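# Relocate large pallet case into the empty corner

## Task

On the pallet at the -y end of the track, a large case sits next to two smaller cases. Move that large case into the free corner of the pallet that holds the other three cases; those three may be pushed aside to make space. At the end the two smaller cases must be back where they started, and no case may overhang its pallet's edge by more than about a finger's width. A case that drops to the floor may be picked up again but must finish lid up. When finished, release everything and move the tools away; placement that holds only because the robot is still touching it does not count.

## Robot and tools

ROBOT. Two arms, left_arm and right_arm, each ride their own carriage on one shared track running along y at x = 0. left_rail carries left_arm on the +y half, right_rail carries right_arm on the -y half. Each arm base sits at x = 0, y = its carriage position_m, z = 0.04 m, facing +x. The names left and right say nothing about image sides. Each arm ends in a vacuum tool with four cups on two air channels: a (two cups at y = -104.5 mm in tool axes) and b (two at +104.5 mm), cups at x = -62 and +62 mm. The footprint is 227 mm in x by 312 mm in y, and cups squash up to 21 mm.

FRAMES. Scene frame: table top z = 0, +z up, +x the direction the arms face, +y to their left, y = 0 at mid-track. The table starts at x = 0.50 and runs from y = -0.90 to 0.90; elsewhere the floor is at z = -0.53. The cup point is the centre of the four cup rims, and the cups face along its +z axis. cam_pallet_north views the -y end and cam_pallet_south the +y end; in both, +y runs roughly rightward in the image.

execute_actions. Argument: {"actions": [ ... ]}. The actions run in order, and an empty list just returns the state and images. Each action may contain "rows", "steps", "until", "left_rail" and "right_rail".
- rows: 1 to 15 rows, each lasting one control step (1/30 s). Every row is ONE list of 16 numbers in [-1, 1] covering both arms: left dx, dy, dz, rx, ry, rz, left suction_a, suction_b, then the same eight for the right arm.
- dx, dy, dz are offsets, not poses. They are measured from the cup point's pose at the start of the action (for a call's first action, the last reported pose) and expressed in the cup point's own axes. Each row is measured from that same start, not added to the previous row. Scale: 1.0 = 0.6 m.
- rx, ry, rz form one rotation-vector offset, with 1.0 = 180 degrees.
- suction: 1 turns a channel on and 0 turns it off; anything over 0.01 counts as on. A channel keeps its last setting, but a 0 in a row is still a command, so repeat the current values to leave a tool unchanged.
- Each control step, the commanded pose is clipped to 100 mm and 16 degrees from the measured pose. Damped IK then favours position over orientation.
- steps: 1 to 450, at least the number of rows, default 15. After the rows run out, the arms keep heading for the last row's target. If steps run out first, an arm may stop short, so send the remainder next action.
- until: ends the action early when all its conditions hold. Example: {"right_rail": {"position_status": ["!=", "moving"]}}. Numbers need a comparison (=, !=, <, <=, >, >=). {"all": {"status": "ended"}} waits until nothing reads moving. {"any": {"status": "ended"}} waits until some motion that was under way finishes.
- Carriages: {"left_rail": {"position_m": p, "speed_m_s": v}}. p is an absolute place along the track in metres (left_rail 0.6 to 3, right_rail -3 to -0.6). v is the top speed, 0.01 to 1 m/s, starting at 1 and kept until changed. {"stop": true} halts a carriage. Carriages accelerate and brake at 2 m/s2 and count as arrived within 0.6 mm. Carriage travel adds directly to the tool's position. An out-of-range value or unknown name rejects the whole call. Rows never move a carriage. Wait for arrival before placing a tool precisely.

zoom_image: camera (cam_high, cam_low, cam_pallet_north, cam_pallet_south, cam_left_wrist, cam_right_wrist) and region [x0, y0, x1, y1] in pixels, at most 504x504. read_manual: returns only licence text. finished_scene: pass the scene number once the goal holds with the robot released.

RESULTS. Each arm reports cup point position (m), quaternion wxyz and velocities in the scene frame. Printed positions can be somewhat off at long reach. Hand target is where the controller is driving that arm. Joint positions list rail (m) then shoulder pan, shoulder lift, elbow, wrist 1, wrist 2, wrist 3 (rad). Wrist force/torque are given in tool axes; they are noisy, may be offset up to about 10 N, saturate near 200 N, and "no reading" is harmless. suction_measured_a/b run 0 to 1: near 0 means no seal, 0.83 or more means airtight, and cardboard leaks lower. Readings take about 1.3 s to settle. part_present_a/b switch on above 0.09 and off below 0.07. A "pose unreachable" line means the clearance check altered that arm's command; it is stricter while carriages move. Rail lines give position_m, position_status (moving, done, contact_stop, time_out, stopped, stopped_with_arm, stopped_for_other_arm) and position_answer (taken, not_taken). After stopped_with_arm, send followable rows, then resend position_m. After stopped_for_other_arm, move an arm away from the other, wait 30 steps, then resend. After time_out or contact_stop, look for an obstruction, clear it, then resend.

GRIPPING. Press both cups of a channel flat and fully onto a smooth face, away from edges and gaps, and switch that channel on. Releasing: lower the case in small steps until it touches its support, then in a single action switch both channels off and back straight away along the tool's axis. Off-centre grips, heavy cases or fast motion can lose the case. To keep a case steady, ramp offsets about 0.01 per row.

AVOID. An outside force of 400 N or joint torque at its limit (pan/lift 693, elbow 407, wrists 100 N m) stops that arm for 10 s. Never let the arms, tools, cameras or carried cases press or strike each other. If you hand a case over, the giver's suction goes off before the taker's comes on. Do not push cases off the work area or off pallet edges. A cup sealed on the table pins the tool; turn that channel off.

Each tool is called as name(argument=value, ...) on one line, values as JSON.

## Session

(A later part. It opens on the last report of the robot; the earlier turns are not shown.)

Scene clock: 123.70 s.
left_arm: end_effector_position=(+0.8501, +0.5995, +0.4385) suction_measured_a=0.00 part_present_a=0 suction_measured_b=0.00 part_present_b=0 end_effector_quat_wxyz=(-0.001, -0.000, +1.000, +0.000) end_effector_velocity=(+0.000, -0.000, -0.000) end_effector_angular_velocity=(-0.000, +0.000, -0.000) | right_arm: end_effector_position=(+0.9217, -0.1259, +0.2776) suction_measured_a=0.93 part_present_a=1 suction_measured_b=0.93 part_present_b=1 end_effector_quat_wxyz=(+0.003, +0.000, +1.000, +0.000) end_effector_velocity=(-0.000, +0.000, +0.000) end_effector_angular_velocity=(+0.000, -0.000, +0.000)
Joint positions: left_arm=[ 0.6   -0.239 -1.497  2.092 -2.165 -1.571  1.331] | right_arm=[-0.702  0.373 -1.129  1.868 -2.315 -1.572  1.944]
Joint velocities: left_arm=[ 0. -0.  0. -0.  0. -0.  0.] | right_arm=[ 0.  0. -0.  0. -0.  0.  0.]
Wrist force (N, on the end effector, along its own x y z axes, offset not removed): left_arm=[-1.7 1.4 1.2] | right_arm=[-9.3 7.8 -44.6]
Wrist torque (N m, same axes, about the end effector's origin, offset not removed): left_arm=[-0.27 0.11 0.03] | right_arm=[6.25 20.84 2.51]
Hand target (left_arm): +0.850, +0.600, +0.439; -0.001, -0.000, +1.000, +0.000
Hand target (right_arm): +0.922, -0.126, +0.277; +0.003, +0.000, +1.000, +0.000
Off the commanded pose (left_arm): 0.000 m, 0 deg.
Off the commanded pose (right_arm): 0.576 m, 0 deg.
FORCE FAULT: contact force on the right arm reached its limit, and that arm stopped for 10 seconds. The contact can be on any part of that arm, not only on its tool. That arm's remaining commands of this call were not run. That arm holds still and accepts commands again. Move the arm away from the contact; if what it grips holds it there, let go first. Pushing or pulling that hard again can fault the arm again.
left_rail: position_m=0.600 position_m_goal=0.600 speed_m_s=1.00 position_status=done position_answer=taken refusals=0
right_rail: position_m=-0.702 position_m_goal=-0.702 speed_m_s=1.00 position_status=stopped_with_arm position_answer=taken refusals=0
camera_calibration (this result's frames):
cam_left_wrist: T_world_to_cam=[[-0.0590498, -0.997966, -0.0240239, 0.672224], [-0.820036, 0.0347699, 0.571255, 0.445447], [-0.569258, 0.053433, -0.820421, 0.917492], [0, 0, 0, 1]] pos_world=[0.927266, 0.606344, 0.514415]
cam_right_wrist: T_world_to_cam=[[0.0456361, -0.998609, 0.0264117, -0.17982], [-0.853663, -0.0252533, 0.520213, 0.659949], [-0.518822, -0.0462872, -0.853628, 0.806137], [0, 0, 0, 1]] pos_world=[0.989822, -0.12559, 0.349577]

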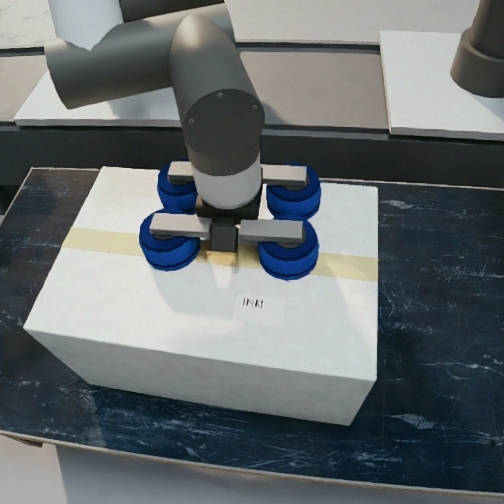

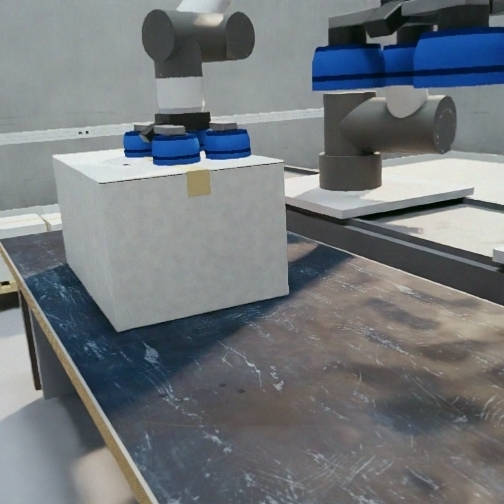

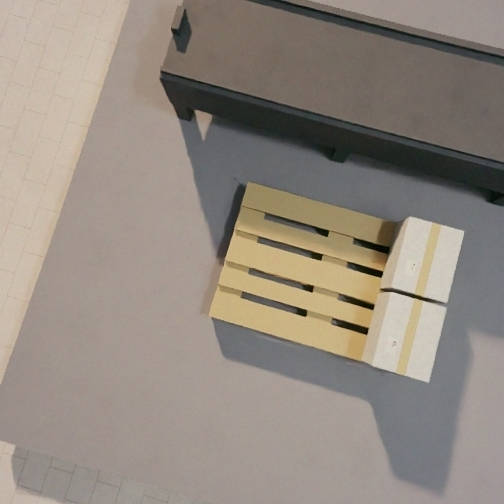

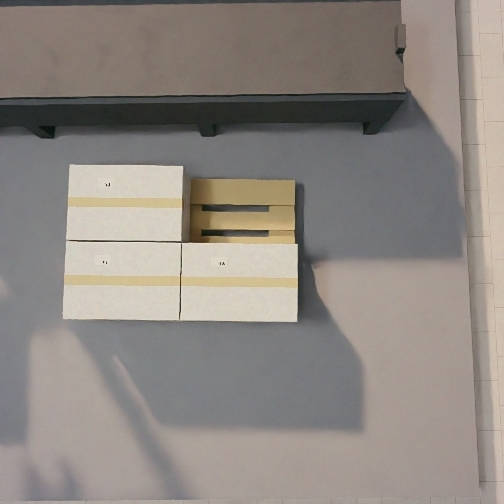

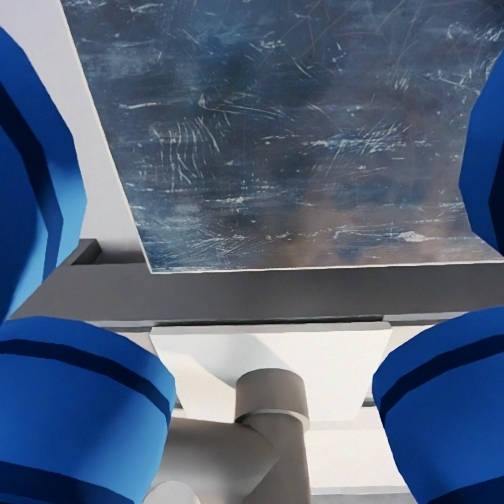

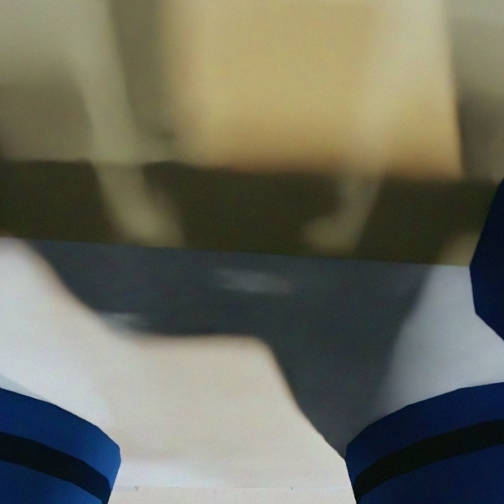

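Contact is at about 0.28. Releasing.

execute_actions(actions=[{"rows":[[0,0,0,0,0,0,0,0,0,0,-0.03,0,0,0,0,0],[0,0,0,0,0,0,0,0,0,0,-0.06,0,0,0,0,0],[0,0,0,0,0,0,0,0,0,0,-0.1,0,0,0,0,0],[0,0,0,0,0,0,0,0,0,0,-0.3,0,0,0,0,0]],"steps":40},{"rows":[[0,0,0,0,0,0,0,0,0,-0.96,0,0,0,0,0,0]],"steps":50},{"right_rail":{"position_m":-2.0},"steps":90,"until":{"all":{"status":"ended"}}}])

Scene clock: 134.07 s.
left_arm: end_effector_position=(+0.8501, +0.5995, +0.4385) suction_measured_a=0.00 part_present_a=0 suction_measured_b=0.00 part_present_b=0 end_effector_quat_wxyz=(-0.001, -0.000, +1.000, +0.000) end_effector_velocity=(-0.000, +0.000, +0.000) end_effector_angular_velocity=(-0.000, -0.000, +0.000) | right_arm: end_effector_position=(+0.9200, -2.0004, +0.4567) suction_measured_a=0.01 part_present_a=0 suction_measured_b=0.01 part_present_b=0 end_effector_quat_wxyz=(+0.003, +0.000, +1.000, +0.000) end_effector_velocity=(+0.000, +0.000, -0.000) end_effector_angular_velocity=(-0.000, +0.000, +0.000)
Joint positions: left_arm=[ 0.6   -0.239 -1.497  2.092 -2.165 -1.571  1.331] | right_arm=[-2.    -0.221 -1.433  1.99  -2.134 -1.569  1.35 ]
Joint velocities: left_arm=[ 0.  0. -0.  0. -0.  0.  0.] | right_arm=[ 0.  0.  0.  0. -0. -0. -0.]
Wrist force (N, on the end effector, along its own x y z axes, offset not removed): left_arm=[0.3 -1.0 5.6] | right_arm=[-1.4 -1.8 0.5]
Wrist torque (N m, same axes, about the end effector's origin, offset not removed): left_arm=[-0.56 -0.21 -0.10] | right_arm=[-0.13 -0.08 -0.29]
Hand target (left_arm): +0.850, +0.600, +0.439; -0.001, -0.000, +1.000, +0.000
Hand target (right_arm): +0.920, -2.000, +0.457; +0.003, +0.000, +1.000, +0.000
Off the commanded pose (left_arm): 0.000 m, 0 deg.
Off the commanded pose (right_arm): 0.001 m, 0 deg.
left_rail: position_m=0.600 position_m_goal=0.600 speed_m_s=1.00 position_status=done position_answer=taken refusals=0
right_rail: position_m=-2.000 position_m_goal=-2.000 speed_m_s=1.00 position_status=done position_answer=taken refusals=0
camera_calibration (this result's frames):
cam_left_wrist: T_world_to_cam=[[-0.0590499, -0.997966, -0.024024, 0.672224], [-0.820036, 0.0347699, 0.571255, 0.445447], [-0.569258, 0.053433, -0.820421, 0.917492], [0, 0, 0, 1]] pos_world=[0.927266, 0.606344, 0.514415]
cam_right_wrist: T_world_to_cam=[[0.0455852, -0.998609, 0.0265064, -2.05635], [-0.853447, -0.025141, 0.520573, 0.517895], [-0.519183, -0.0463522, -0.853405, 0.871489], [0, 0, 0, 1]] pos_world=[0.988197, -2.00008, 0.528637]

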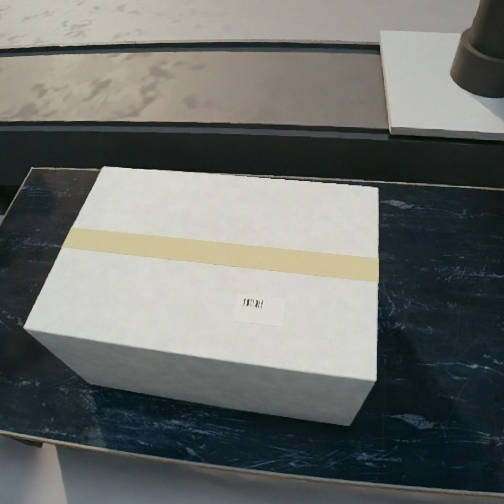

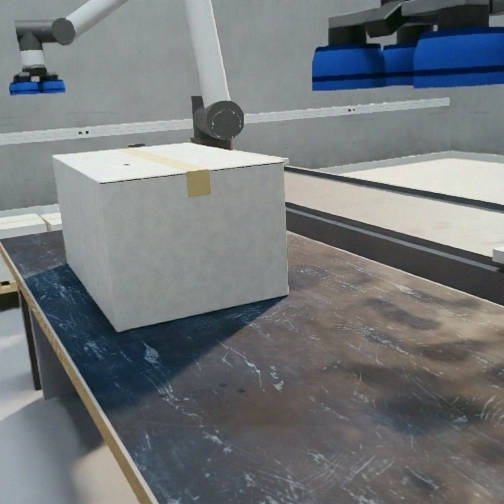

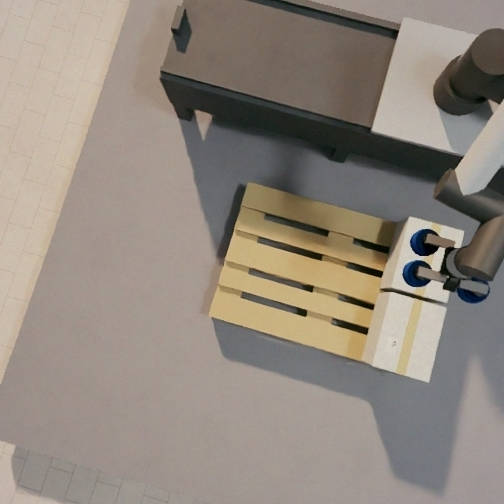

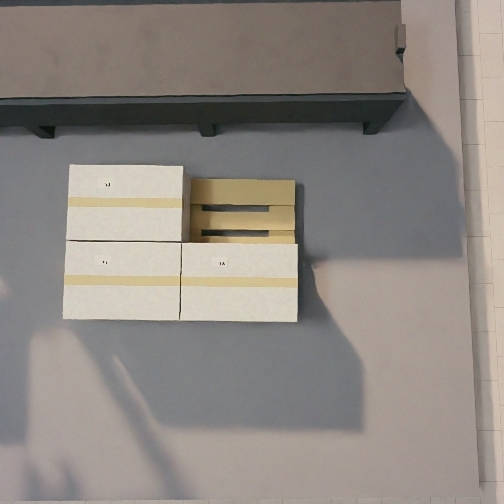

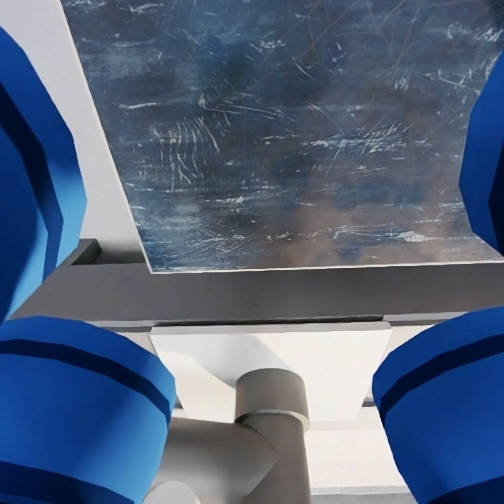

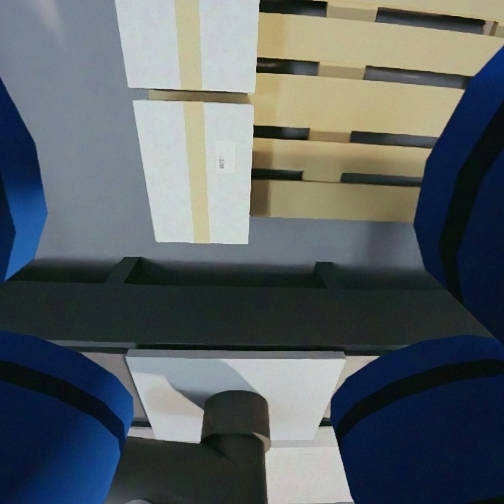

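execute_actions(actions=[{"rows":[[-0.243,-0.6,0,0,0,0,0,0,0,0,0,0,0,0,0,0]],"steps":45},{"rows":[[0,-0.6,0,0,0,0,0,0,0,0,0,0,0,0,0,0]],"steps":50},{"rows":[[0,0,0.2,0,0,0,0,0,0,0,0,0,0,0,0,0]],"steps":30},{"rows":[[0,0,0.025,0,0,0,1,1,0,0,0,0,0,0,0,0],[0,0,0.05,0,0,0,1,1,0,0,0,0,0,0,0,0]],"steps":45}])

Scene clock: 165.47 s.
left_arm: end_effector_position=(+0.9953, -0.1201, +0.2881) suction_measured_a=0.91 part_present_a=1 suction_measured_b=0.91 part_present_b=1 end_effector_quat_wxyz=(-0.000, -0.000, +1.000, +0.000) end_effector_velocity=(-0.000, -0.000, +0.000) end_effector_angular_velocity=(+0.000, -0.000, -0.000) | right_arm: end_effector_position=(+0.9200, -2.0003, +0.4567) suction_measured_a=0.01 part_present_a=0 suction_measured_b=0.01 part_present_b=0 end_effector_quat_wxyz=(+0.003, +0.000, +1.000, +0.000) end_effector_velocity=(+0.000, -0.000, +0.000) end_effector_angular_velocity=(-0.000, -0.000, +0.000)
Joint positions: left_arm=[ 0.6   -0.791 -1.004  1.63  -2.196 -1.571  0.78 ] | right_arm=[-2.    -0.221 -1.433  1.99  -2.134 -1.569  1.35 ]
Joint velocities: left_arm=[ 0. -0.  0. -0. -0.  0. -0.] | right_arm=[ 0. -0. -0. -0. -0.  0. -0.]
Wrist force (N, on the end effector, along its own x y z axes, offset not removed): left_arm=[-0.2 -0.2 54.5] | right_arm=[-2.2 -1.0 1.9]
Wrist torque (N m, same axes, about the end effector's origin, offset not removed): left_arm=[2.96 0.17 0.00] | right_arm=[-0.02 0.12 -0.20]
Hand target (left_arm): +0.995, -0.120, +0.288; -0.000, -0.000, +1.000, +0.000
Hand target (right_arm): +0.920, -2.000, +0.457; +0.003, +0.000, +1.000, +0.000
Off the commanded pose (left_arm): 0.000 m, 0 deg.
Off the commanded pose (right_arm): 0.000 m, 0 deg.
left_rail: position_m=0.600 position_m_goal=0.600 speed_m_s=1.00 position_status=done position_answer=taken refusals=0
right_rail: position_m=-2.000 position_m_goal=-2.000 speed_m_s=1.00 position_status=done position_answer=taken refusals=0
camera_calibration (this result's frames):
cam_left_wrist: T_world_to_cam=[[-0.0589308, -0.997959, -0.024586, -0.0409483], [-0.82024, 0.0343692, 0.570986, 0.675669], [-0.568976, 0.0538151, -0.820591, 0.914951], [0, 0, 0, 1]] pos_world=[1.07238, -0.113325, 0.363997]
cam_right_wrist: T_world_to_cam=[[0.0456014, -0.998607, 0.0265285, -2.05636], [-0.853447, -0.0251433, 0.520573, 0.517875], [-0.519181, -0.0463795, -0.853405, 0.871431], [0, 0, 0, 1]] pos_world=[0.988182, -2.00006, 0.528644]

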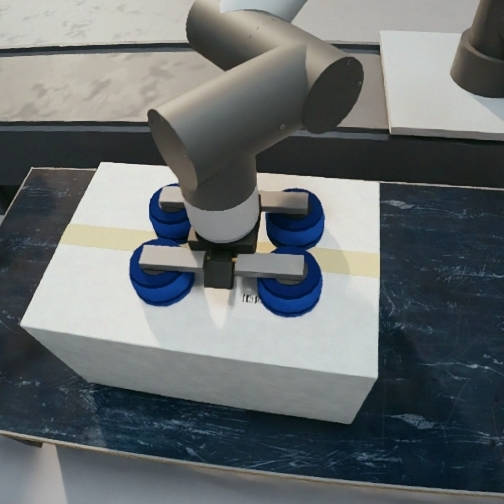

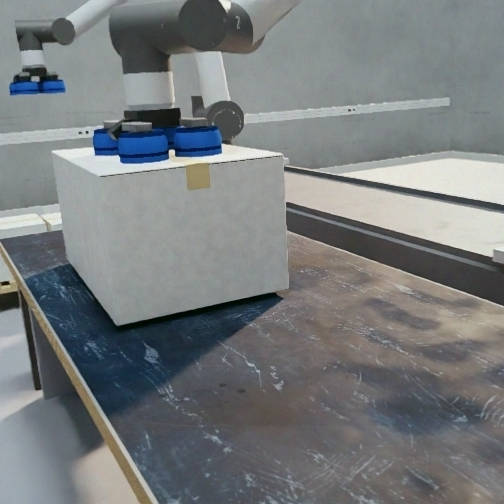

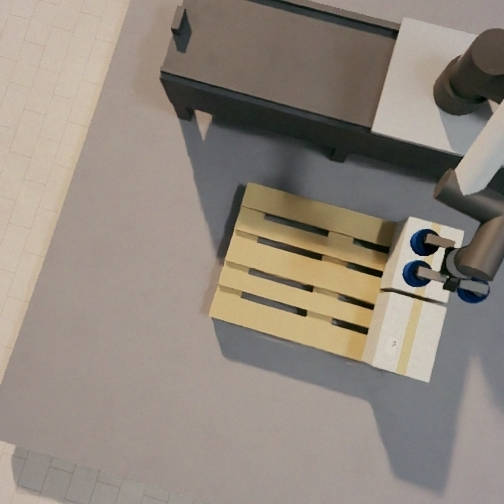

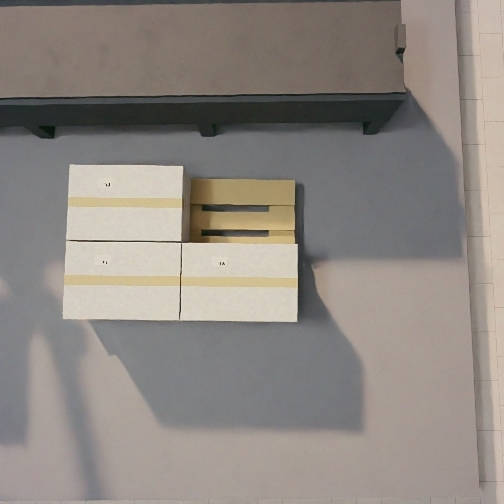

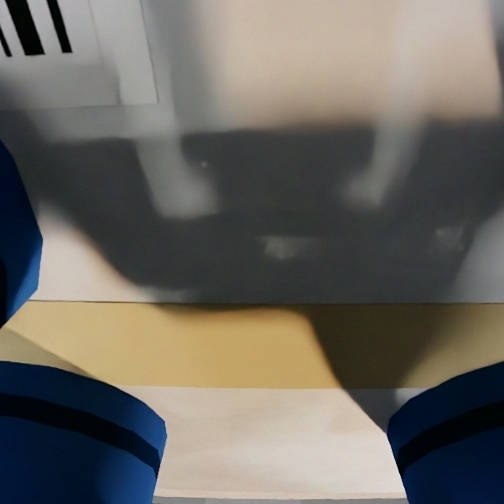

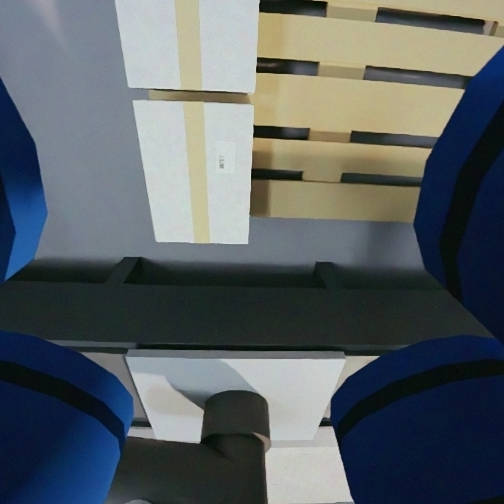

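execute_actions(actions=[{"rows":[[0,0,-0.02,0,0,0,1,1,0,0,0,0,0,0,0,0],[0,0,-0.06,0,0,0,1,1,0,0,0,0,0,0,0,0],[0,0,-0.12,0,0,0,1,1,0,0,0,0,0,0,0,0],[0,0,-0.25,0,0,0,1,1,0,0,0,0,0,0,0,0]],"steps":35},{"left_rail":{"position_m":2.885,"speed_m_s":0.7},"rows":[[0.03,0.1,0,0,0,0,1,1,0,0,0,0,0,0,0,0],[0.1,0.3,0,0,0,0,1,1,0,0,0,0,0,0,0,0],[0.31,0.9,0,0,0,0,1,1,0,0,0,0,0,0,0,0]],"steps":200,"until":{"left_rail":{"position_status":["!=","moving"]}}},{"steps":20},{"rows":[[0,0,0.1,0,0,0,1,1,0,0,0,0,0,0,0,0],[0,0,0.35,0,0,0,1,1,0,0,0,0,0,0,0,0]],"steps":45}])

Scene clock: 190.90 s.
left_arm: end_effector_position=(+0.8093, +2.7049, +0.2287) suction_measured_a=0.91 part_present_a=1 suction_measured_b=0.91 part_present_b=1 end_effector_quat_wxyz=(-0.001, -0.000, +1.000, +0.000) end_effector_velocity=(-0.000, +0.000, -0.000) end_effector_angular_velocity=(+0.000, +0.000, +0.000) | right_arm: end_effector_position=(+0.9200, -2.0003, +0.4567) suction_measured_a=0.01 part_present_a=0 suction_measured_b=0.01 part_present_b=0 end_effector_quat_wxyz=(+0.003, +0.000, +1.000, +0.000) end_effector_velocity=(+0.000, -0.000, -0.000) end_effector_angular_velocity=(+0.000, +0.000, +0.000)
Joint positions: left_arm=[ 2.885 -0.464 -1.312  2.261 -2.519 -1.571  1.107] | right_arm=[-2.    -0.221 -1.433  1.99  -2.134 -1.569  1.35 ]
Joint velocities: left_arm=[ 0.  0.  0.  0. -0.  0.  0.] | right_arm=[ 0. -0.  0. -0.  0.  0. -0.]
Wrist force (N, on the end effector, along its own x y z axes, offset not removed): left_arm=[0.0 -0.4 50.3] | right_arm=[-2.2 -0.3 1.1]
Wrist torque (N m, same axes, about the end effector's origin, offset not removed): left_arm=[2.81 -0.09 0.10] | right_arm=[0.13 0.08 -0.22]
Hand target (left_arm): +0.809, +2.705, +0.229; -0.001, -0.000, +1.000, +0.000
Hand target (right_arm): +0.920, -2.000, +0.457; +0.003, +0.000, +1.000, +0.000
Off the commanded pose (left_arm): 0.000 m, 0 deg.
Off the commanded pose (right_arm): 0.000 m, 0 deg.
left_rail: position_m=2.885 position_m_goal=2.885 speed_m_s=0.70 position_status=done position_answer=taken refusals=0
right_rail: position_m=-2.000 position_m_goal=-2.000 speed_m_s=1.00 position_status=done position_answer=taken refusals=0
camera_calibration (this result's frames):
cam_left_wrist: T_world_to_cam=[[-0.0589271, -0.997968, -0.0242404, 2.76581], [-0.820129, 0.0345535, 0.571134, 0.459331], [-0.569136, 0.0535355, -0.820499, 0.609295], [0, 0, 0, 1]] pos_world=[0.886463, 2.7117, 0.30463]
cam_right_wrist: T_world_to_cam=[[0.0456016, -0.998607, 0.0265285, -2.05636], [-0.853447, -0.0251436, 0.520573, 0.517874], [-0.519181, -0.0463796, -0.853405, 0.871431], [0, 0, 0, 1]] pos_world=[0.988182, -2.00006, 0.528644]

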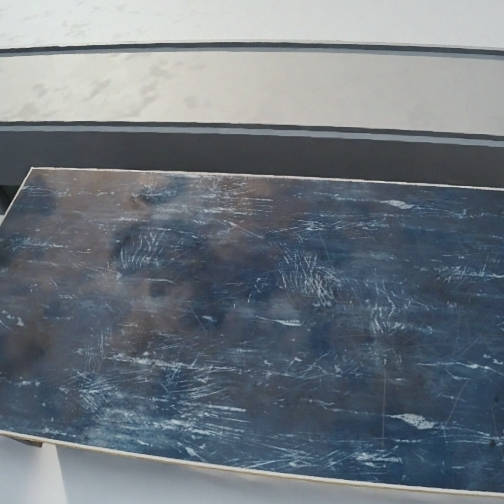

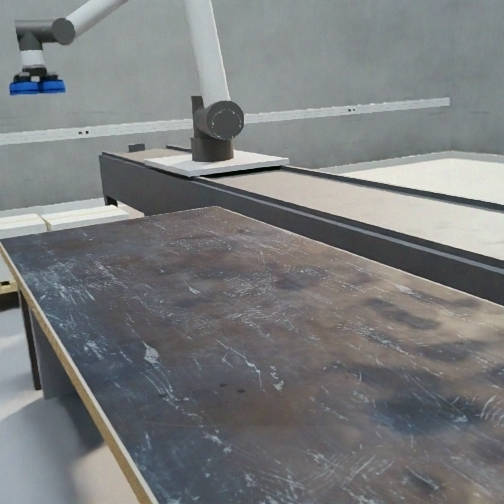

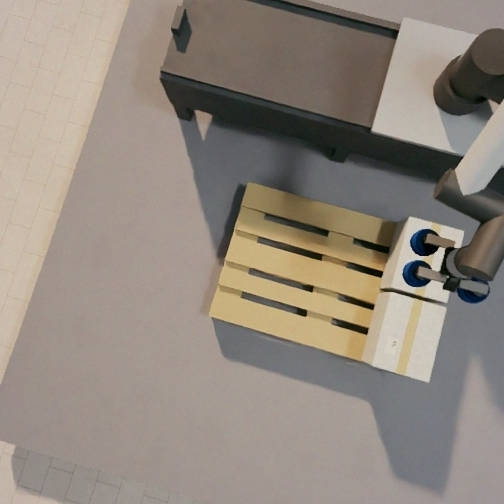

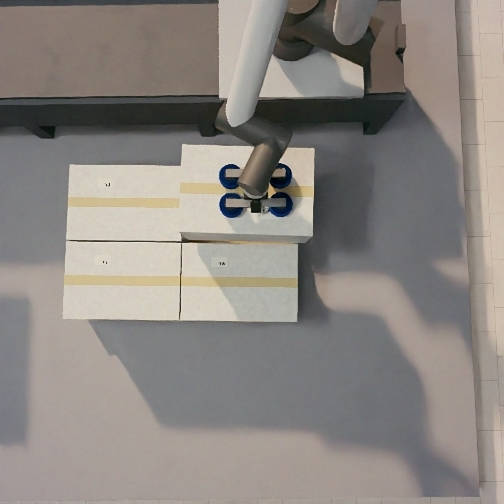

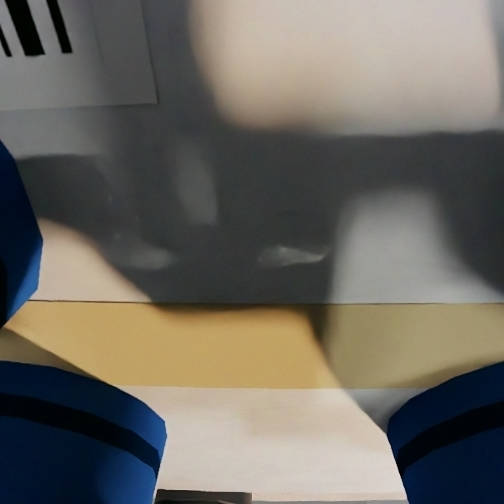

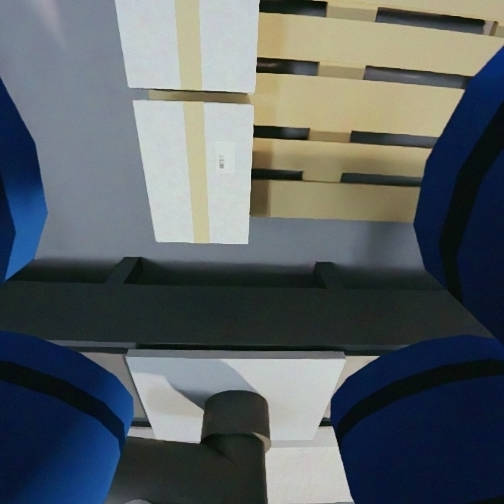

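execute_actions(actions=[{"rows":[[0.06,-0.03,0,0,0,0,1,1,0,0,0,0,0,0,0,0]],"steps":25},{"rows":[[0,0,0.05,0,0,0,1,1,0,0,0,0,0,0,0,0],[0,0,0.1,0,0,0,1,1,0,0,0,0,0,0,0,0],[0,0,0.15,0,0,0,1,1,0,0,0,0,0,0,0,0],[0,0,0.2,0,0,0,1,1,0,0,0,0,0,0,0,0],[0,0,0.25,0,0,0,1,1,0,0,0,0,0,0,0,0],[0,0,0.3,0,0,0,1,1,0,0,0,0,0,0,0,0],[0,0,0.35,0,0,0,1,1,0,0,0,0,0,0,0,0],[0,0,0.4,0,0,0,1,1,0,0,0,0,0,0,0,0],[0,0,0.48,0,0,0,1,1,0,0,0,0,0,0,0,0]],"steps":45}])

Scene clock: 209.43 s.
left_arm: end_effector_position=(+0.7730, +2.6872, -0.0590) suction_measured_a=0.91 part_present_a=1 suction_measured_b=0.91 part_present_b=1 end_effector_quat_wxyz=(-0.001, -0.000, +1.000, +0.000) end_effector_velocity=(+0.000, +0.000, -0.000) end_effector_angular_velocity=(+0.000, +0.000, +0.000) | right_arm: end_effector_position=(+0.9200, -2.0003, +0.4567) suction_measured_a=0.01 part_present_a=0 suction_measured_b=0.01 part_present_b=0 end_effector_quat_wxyz=(+0.003, +0.000, +1.000, +0.000) end_effector_velocity=(-0.000, +0.000, -0.000) end_effector_angular_velocity=(+0.000, +0.000, -0.000)
Joint positions: left_arm=[ 2.885 -0.505 -0.904  2.365 -3.03  -1.571  1.065] | right_arm=[-2.    -0.221 -1.433  1.99  -2.134 -1.569  1.35 ]
Joint velocities: left_arm=[ 0.     0.     0.001 -0.    -0.001  0.     0.   ] | right_arm=[0. 0. 0. 0. 0. 0. 0.]
Wrist force (N, on the end effector, along its own x y z axes, offset not removed): left_arm=[1.2 -2.6 54.8] | right_arm=[-2.2 -1.2 1.4]
Wrist torque (N m, same axes, about the end effector's origin, offset not removed): left_arm=[2.38 0.05 -0.13] | right_arm=[0.02 0.04 -0.33]
Hand target (left_arm): +0.773, +2.687, -0.059; -0.001, -0.000, +1.000, +0.000
Hand target (right_arm): +0.920, -2.000, +0.457; +0.003, +0.000, +1.000, +0.000
Off the commanded pose (left_arm): 0.000 m, 0 deg.
Off the commanded pose (right_arm): 0.000 m, 0 deg.
left_rail: position_m=2.885 position_m_goal=2.885 speed_m_s=0.70 position_status=done position_answer=taken refusals=0
right_rail: position_m=-2.000 position_m_goal=-2.000 speed_m_s=1.00 position_status=done position_answer=taken refusals=0
camera_calibration (this result's frames):
cam_left_wrist: T_world_to_cam=[[-0.0589099, -0.997968, -0.0242765, 2.73901], [-0.820155, 0.0345211, 0.5711, 0.594595], [-0.569101, 0.0535539, -0.820522, 0.353394], [0, 0, 0, 1]] pos_world=[0.850131, 2.69399, 0.0168883]
cam_right_wrist: T_world_to_cam=[[0.0456014, -0.998607, 0.0265284, -2.05636], [-0.853447, -0.0251434, 0.520573, 0.517875], [-0.519181, -0.0463794, -0.853405, 0.871431], [0, 0, 0, 1]] pos_world=[0.988182, -2.00006, 0.528644]

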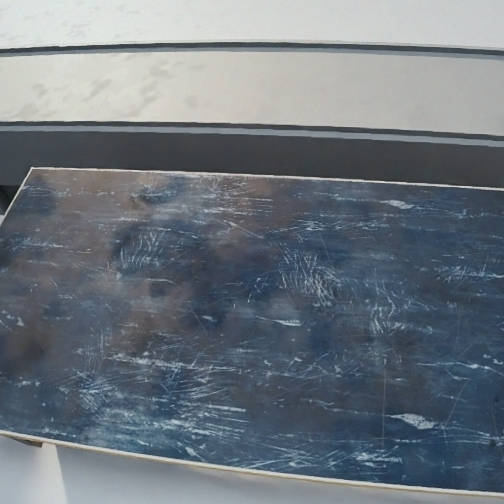

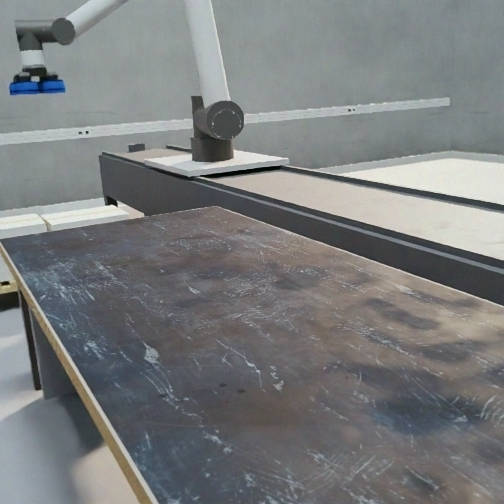

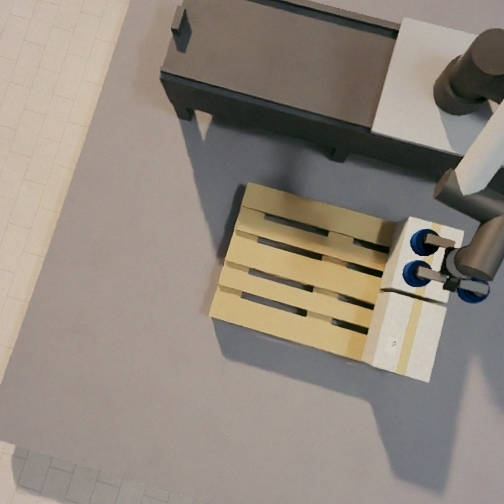

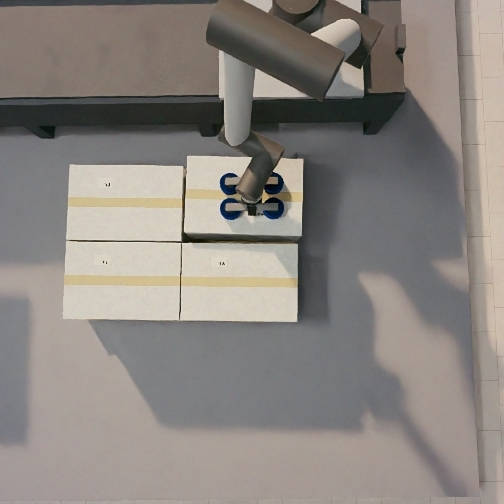

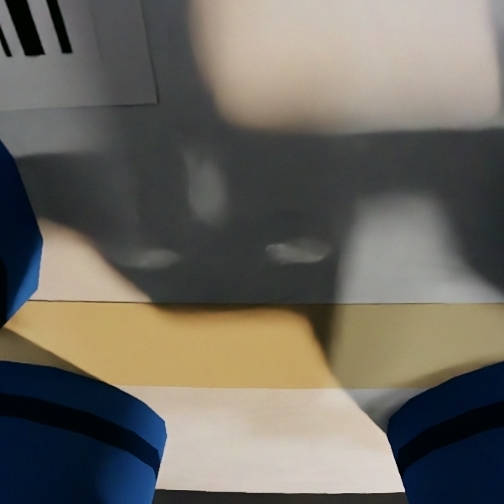

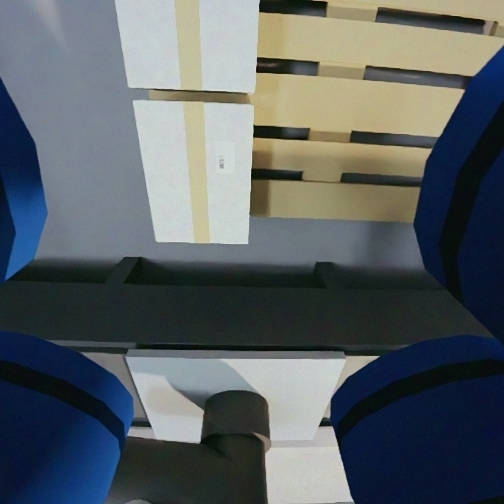

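execute_actions(actions=[{"rows":[[-0.03,-0.015,0,0,0,0,1,1,0,0,0,0,0,0,0,0],[-0.058,-0.03,0.03,0,0,0,1,1,0,0,0,0,0,0,0,0]],"steps":30},{"rows":[[0,0,0.015,0,0,0,1,1,0,0,0,0,0,0,0,0],[0,0,0.03,0,0,0,1,1,0,0,0,0,0,0,0,0]],"steps":25}])

zoom_image(camera="cam_pallet_south", region=[40,130,340,340])

Scene clock: 222.00 s.
left_arm: end_effector_position=(+0.8076, +2.6693, -0.0950) suction_measured_a=0.91 part_present_a=1 suction_measured_b=0.91 part_present_b=1 end_effector_quat_wxyz=(-0.001, -0.000, +1.000, +0.000) end_effector_velocity=(-0.000, +0.000, -0.000) end_effector_angular_velocity=(+0.000, +0.000, -0.000) | right_arm: end_effector_position=(+0.9200, -2.0003, +0.4567) suction_measured_a=0.01 part_present_a=0 suction_measured_b=0.01 part_present_b=0 end_effector_quat_wxyz=(+0.003, +0.000, +1.000, +0.000) end_effector_velocity=(-0.000, +0.000, +0.000) end_effector_angular_velocity=(-0.000, -0.000, +0.000)
Joint positions: left_arm=[ 2.885 -0.504 -0.84   2.305 -3.034 -1.571  1.067] | right_arm=[-2.    -0.221 -1.433  1.99  -2.134 -1.569  1.35 ]
Joint velocities: left_arm=[ 0. -0.  0. -0. -0. -0.  0.] | right_arm=[ 0.  0. -0.  0. -0.  0. -0.]
Wrist force (N, on the end effector, along its own x y z axes, offset not removed): left_arm=[13.8 -1.8 54.5] | right_arm=[-0.8 -0.4 2.4]
Wrist torque (N m, same axes, about the end effector's origin, offset not removed): left_arm=[2.01 -0.62 -2.69] | right_arm=[0.10 -0.08 -0.26]
Hand target (left_arm): +0.808, +2.669, -0.095; -0.001, -0.000, +1.000, +0.000
Hand target (right_arm): +0.920, -2.000, +0.457; +0.003, +0.000, +1.000, +0.000
Off the commanded pose (left_arm): 0.000 m, 0 deg.
Off the commanded pose (right_arm): 0.000 m, 0 deg.
left_rail: position_m=2.885 position_m_goal=2.885 speed_m_s=0.70 position_status=done position_answer=taken refusals=0
right_rail: position_m=-2.000 position_m_goal=-2.000 speed_m_s=1.00 position_status=done position_answer=taken refusals=0
camera_calibration (this result's frames):
cam_left_wrist: T_world_to_cam=[[-0.0588956, -0.997967, -0.0243528, 2.72229], [-0.820028, 0.0344537, 0.571286, 0.644267], [-0.569285, 0.0536162, -0.82039, 0.344454], [0, 0, 0, 1]] pos_world=[0.884741, 2.67609, -0.0191785]
cam_right_wrist: T_world_to_cam=[[0.0456017, -0.998607, 0.0265283, -2.05636], [-0.853447, -0.0251437, 0.520573, 0.517874], [-0.519181, -0.0463795, -0.853405, 0.871431], [0, 0, 0, 1]] pos_world=[0.988182, -2.00006, 0.528644]

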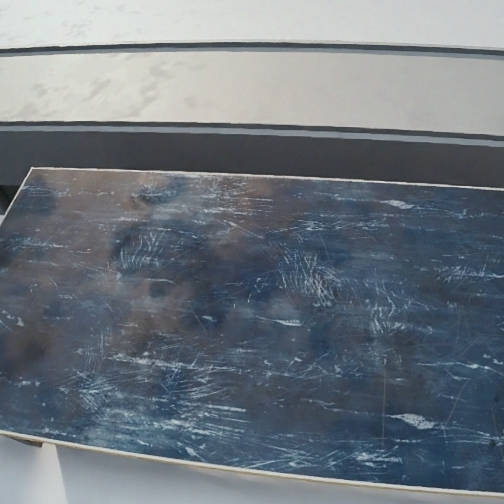

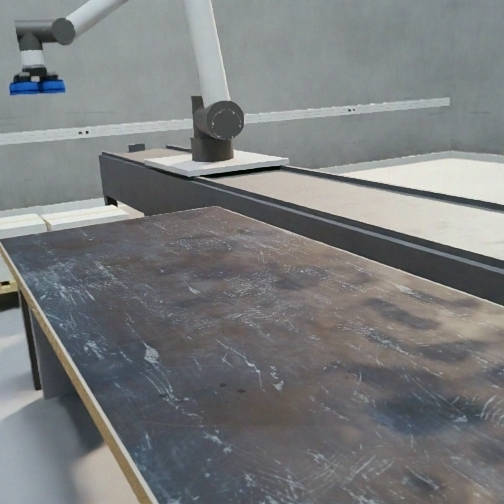

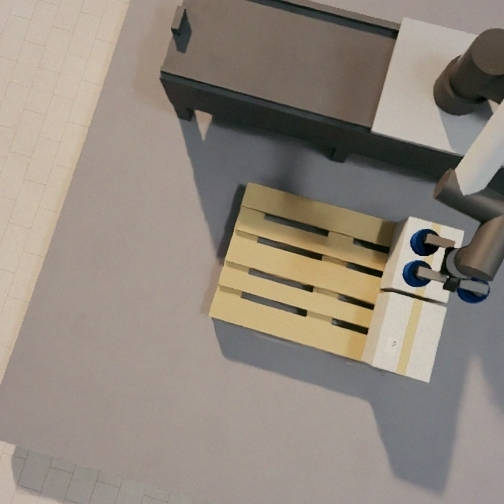

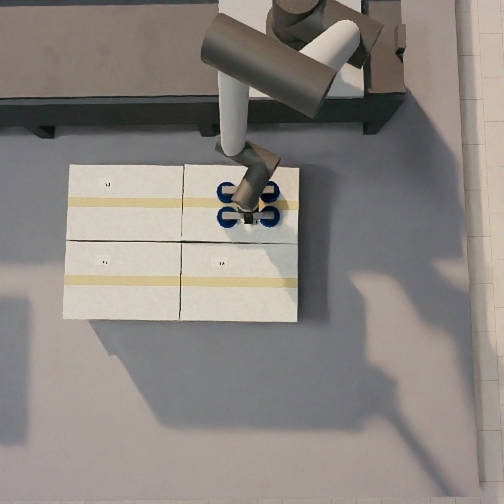

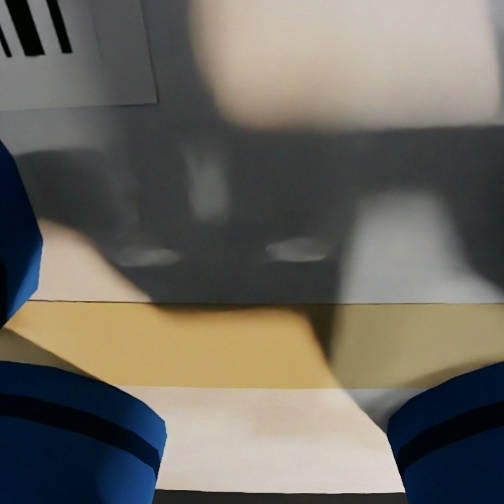

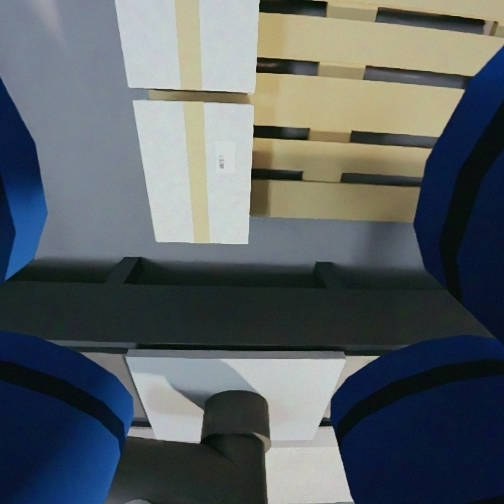

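Region (40, 130, 340, 340) of cam_pallet_south's 504x504 image, scaled by 1.680, with more detail than that image has; it fills the top 353 rows of this view, and the rest is white.

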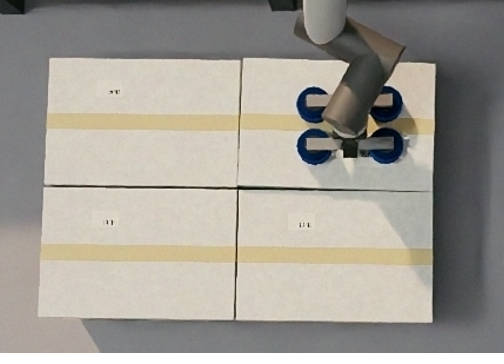

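Well seated; lower a touch and release.

execute_actions(actions=[{"rows":[[0.004,0,0.008,0,0,0,1,1,0,0,0,0,0,0,0,0],[0.004,0,0.016,0,0,0,1,1,0,0,0,0,0,0,0,0]],"steps":20},{"rows":[[0,0,-0.03,0,0,0,0,0,0,0,0,0,0,0,0,0],[0,0,-0.06,0,0,0,0,0,0,0,0,0,0,0,0,0],[0,0,-0.1,0,0,0,0,0,0,0,0,0,0,0,0,0],[0,0,-0.6,0,0,0,0,0,0,0,0,0,0,0,0,0]],"steps":50}])

Scene clock: 230.50 s.
left_arm: end_effector_position=(+0.8058, +2.6690, +0.2552) suction_measured_a=0.00 part_present_a=0 suction_measured_b=0.00 part_present_b=0 end_effector_quat_wxyz=(-0.001, -0.000, +1.000, +0.000) end_effector_velocity=(+0.000, -0.000, +0.000) end_effector_angular_velocity=(+0.000, +0.000, -0.000) | right_arm: end_effector_position=(+0.9200, -2.0003, +0.4567) suction_measured_a=0.01 part_present_a=0 suction_measured_b=0.01 part_present_b=0 end_effector_quat_wxyz=(+0.003, +0.000, +1.000, +0.000) end_effector_velocity=(+0.000, +0.000, -0.000) end_effector_angular_velocity=(+0.000, -0.000, +0.000)
Joint positions: left_arm=[ 2.885 -0.505 -1.338  2.24  -2.471 -1.571  1.065] | right_arm=[-2.    -0.221 -1.433  1.99  -2.134 -1.569  1.35 ]
Joint velocities: left_arm=[ 0.    -0.    -0.    -0.     0.001 -0.    -0.   ] | right_arm=[ 0.  0.  0.  0. -0.  0. -0.]
Wrist force (N, on the end effector, along its own x y z axes, offset not removed): left_arm=[-5.3 1.3 7.2] | right_arm=[-0.7 -3.0 0.6]
Wrist torque (N m, same axes, about the end effector's origin, offset not removed): left_arm=[-0.31 0.64 -0.10] | right_arm=[-0.18 -0.10 -0.29]
Hand target (left_arm): +0.806, +2.669, +0.255; -0.001, -0.000, +1.000, +0.000
Hand target (right_arm): +0.920, -2.000, +0.457; +0.003, +0.000, +1.000, +0.000
Off the commanded pose (left_arm): 0.000 m, 0 deg.
Off the commanded pose (right_arm): 0.000 m, 0 deg.
left_rail: position_m=2.885 position_m_goal=2.885 speed_m_s=0.70 position_status=done position_answer=taken refusals=0
right_rail: position_m=-2.000 position_m_goal=-2.000 speed_m_s=1.00 position_status=done position_answer=taken refusals=0
camera_calibration (this result's frames):
cam_left_wrist: T_world_to_cam=[[-0.0588816, -0.997968, -0.0243456, 2.73042], [-0.820039, 0.0344474, 0.571269, 0.442725], [-0.56927, 0.0536016, -0.820402, 0.630833], [0, 0, 0, 1]] pos_world=[0.882938, 2.67581, 0.331094]
cam_right_wrist: T_world_to_cam=[[0.0456015, -0.998607, 0.0265283, -2.05636], [-0.853447, -0.0251436, 0.520573, 0.517874], [-0.519181, -0.0463794, -0.853405, 0.871431], [0, 0, 0, 1]] pos_world=[0.988182, -2.00006, 0.528644]

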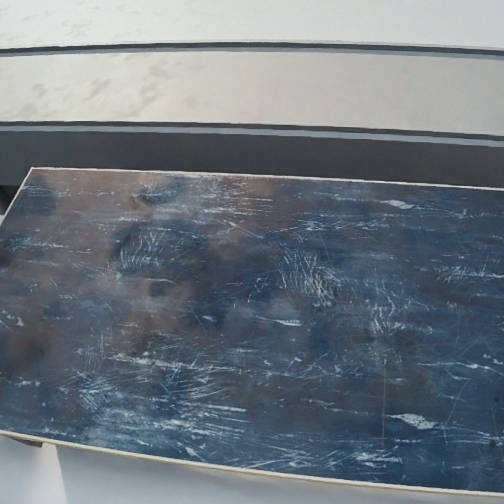

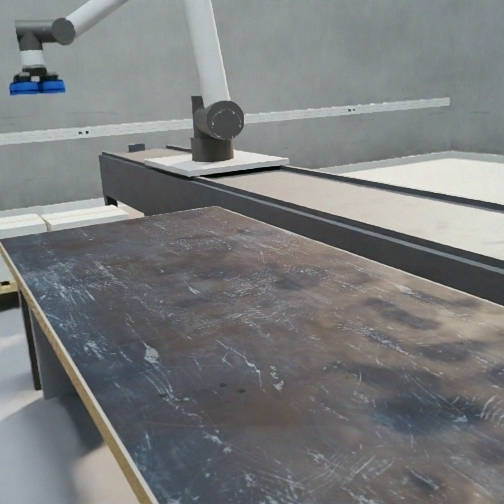

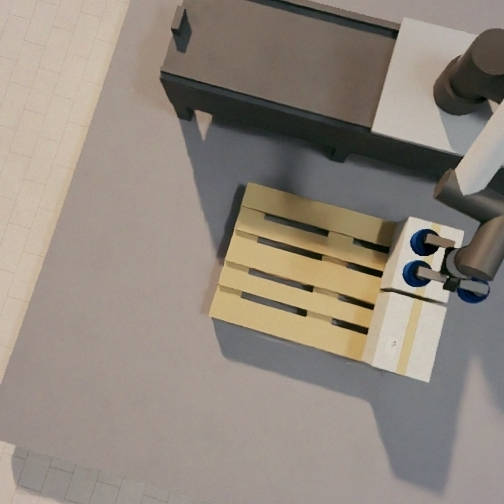

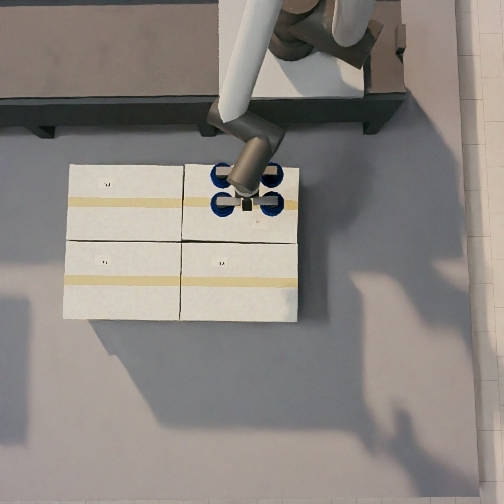

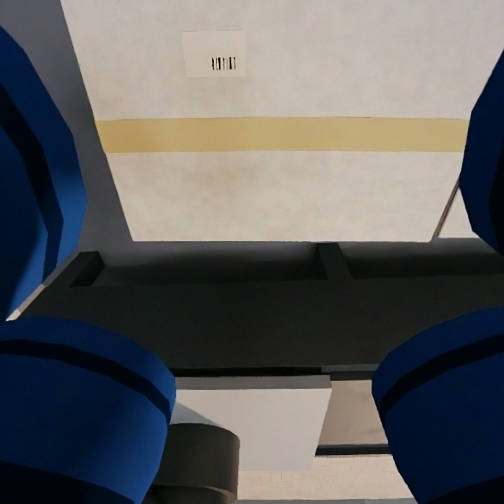

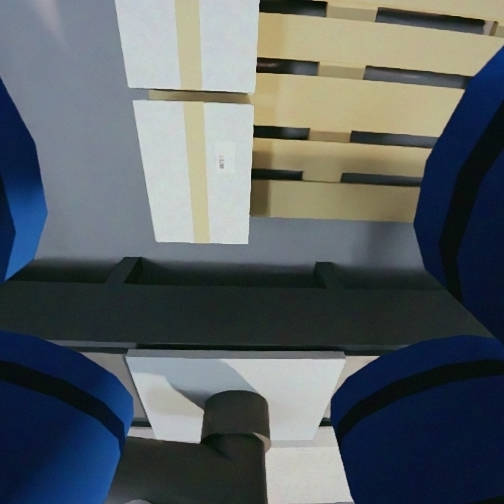

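finished_scene(scene=1)

The scene is finished: the task was done.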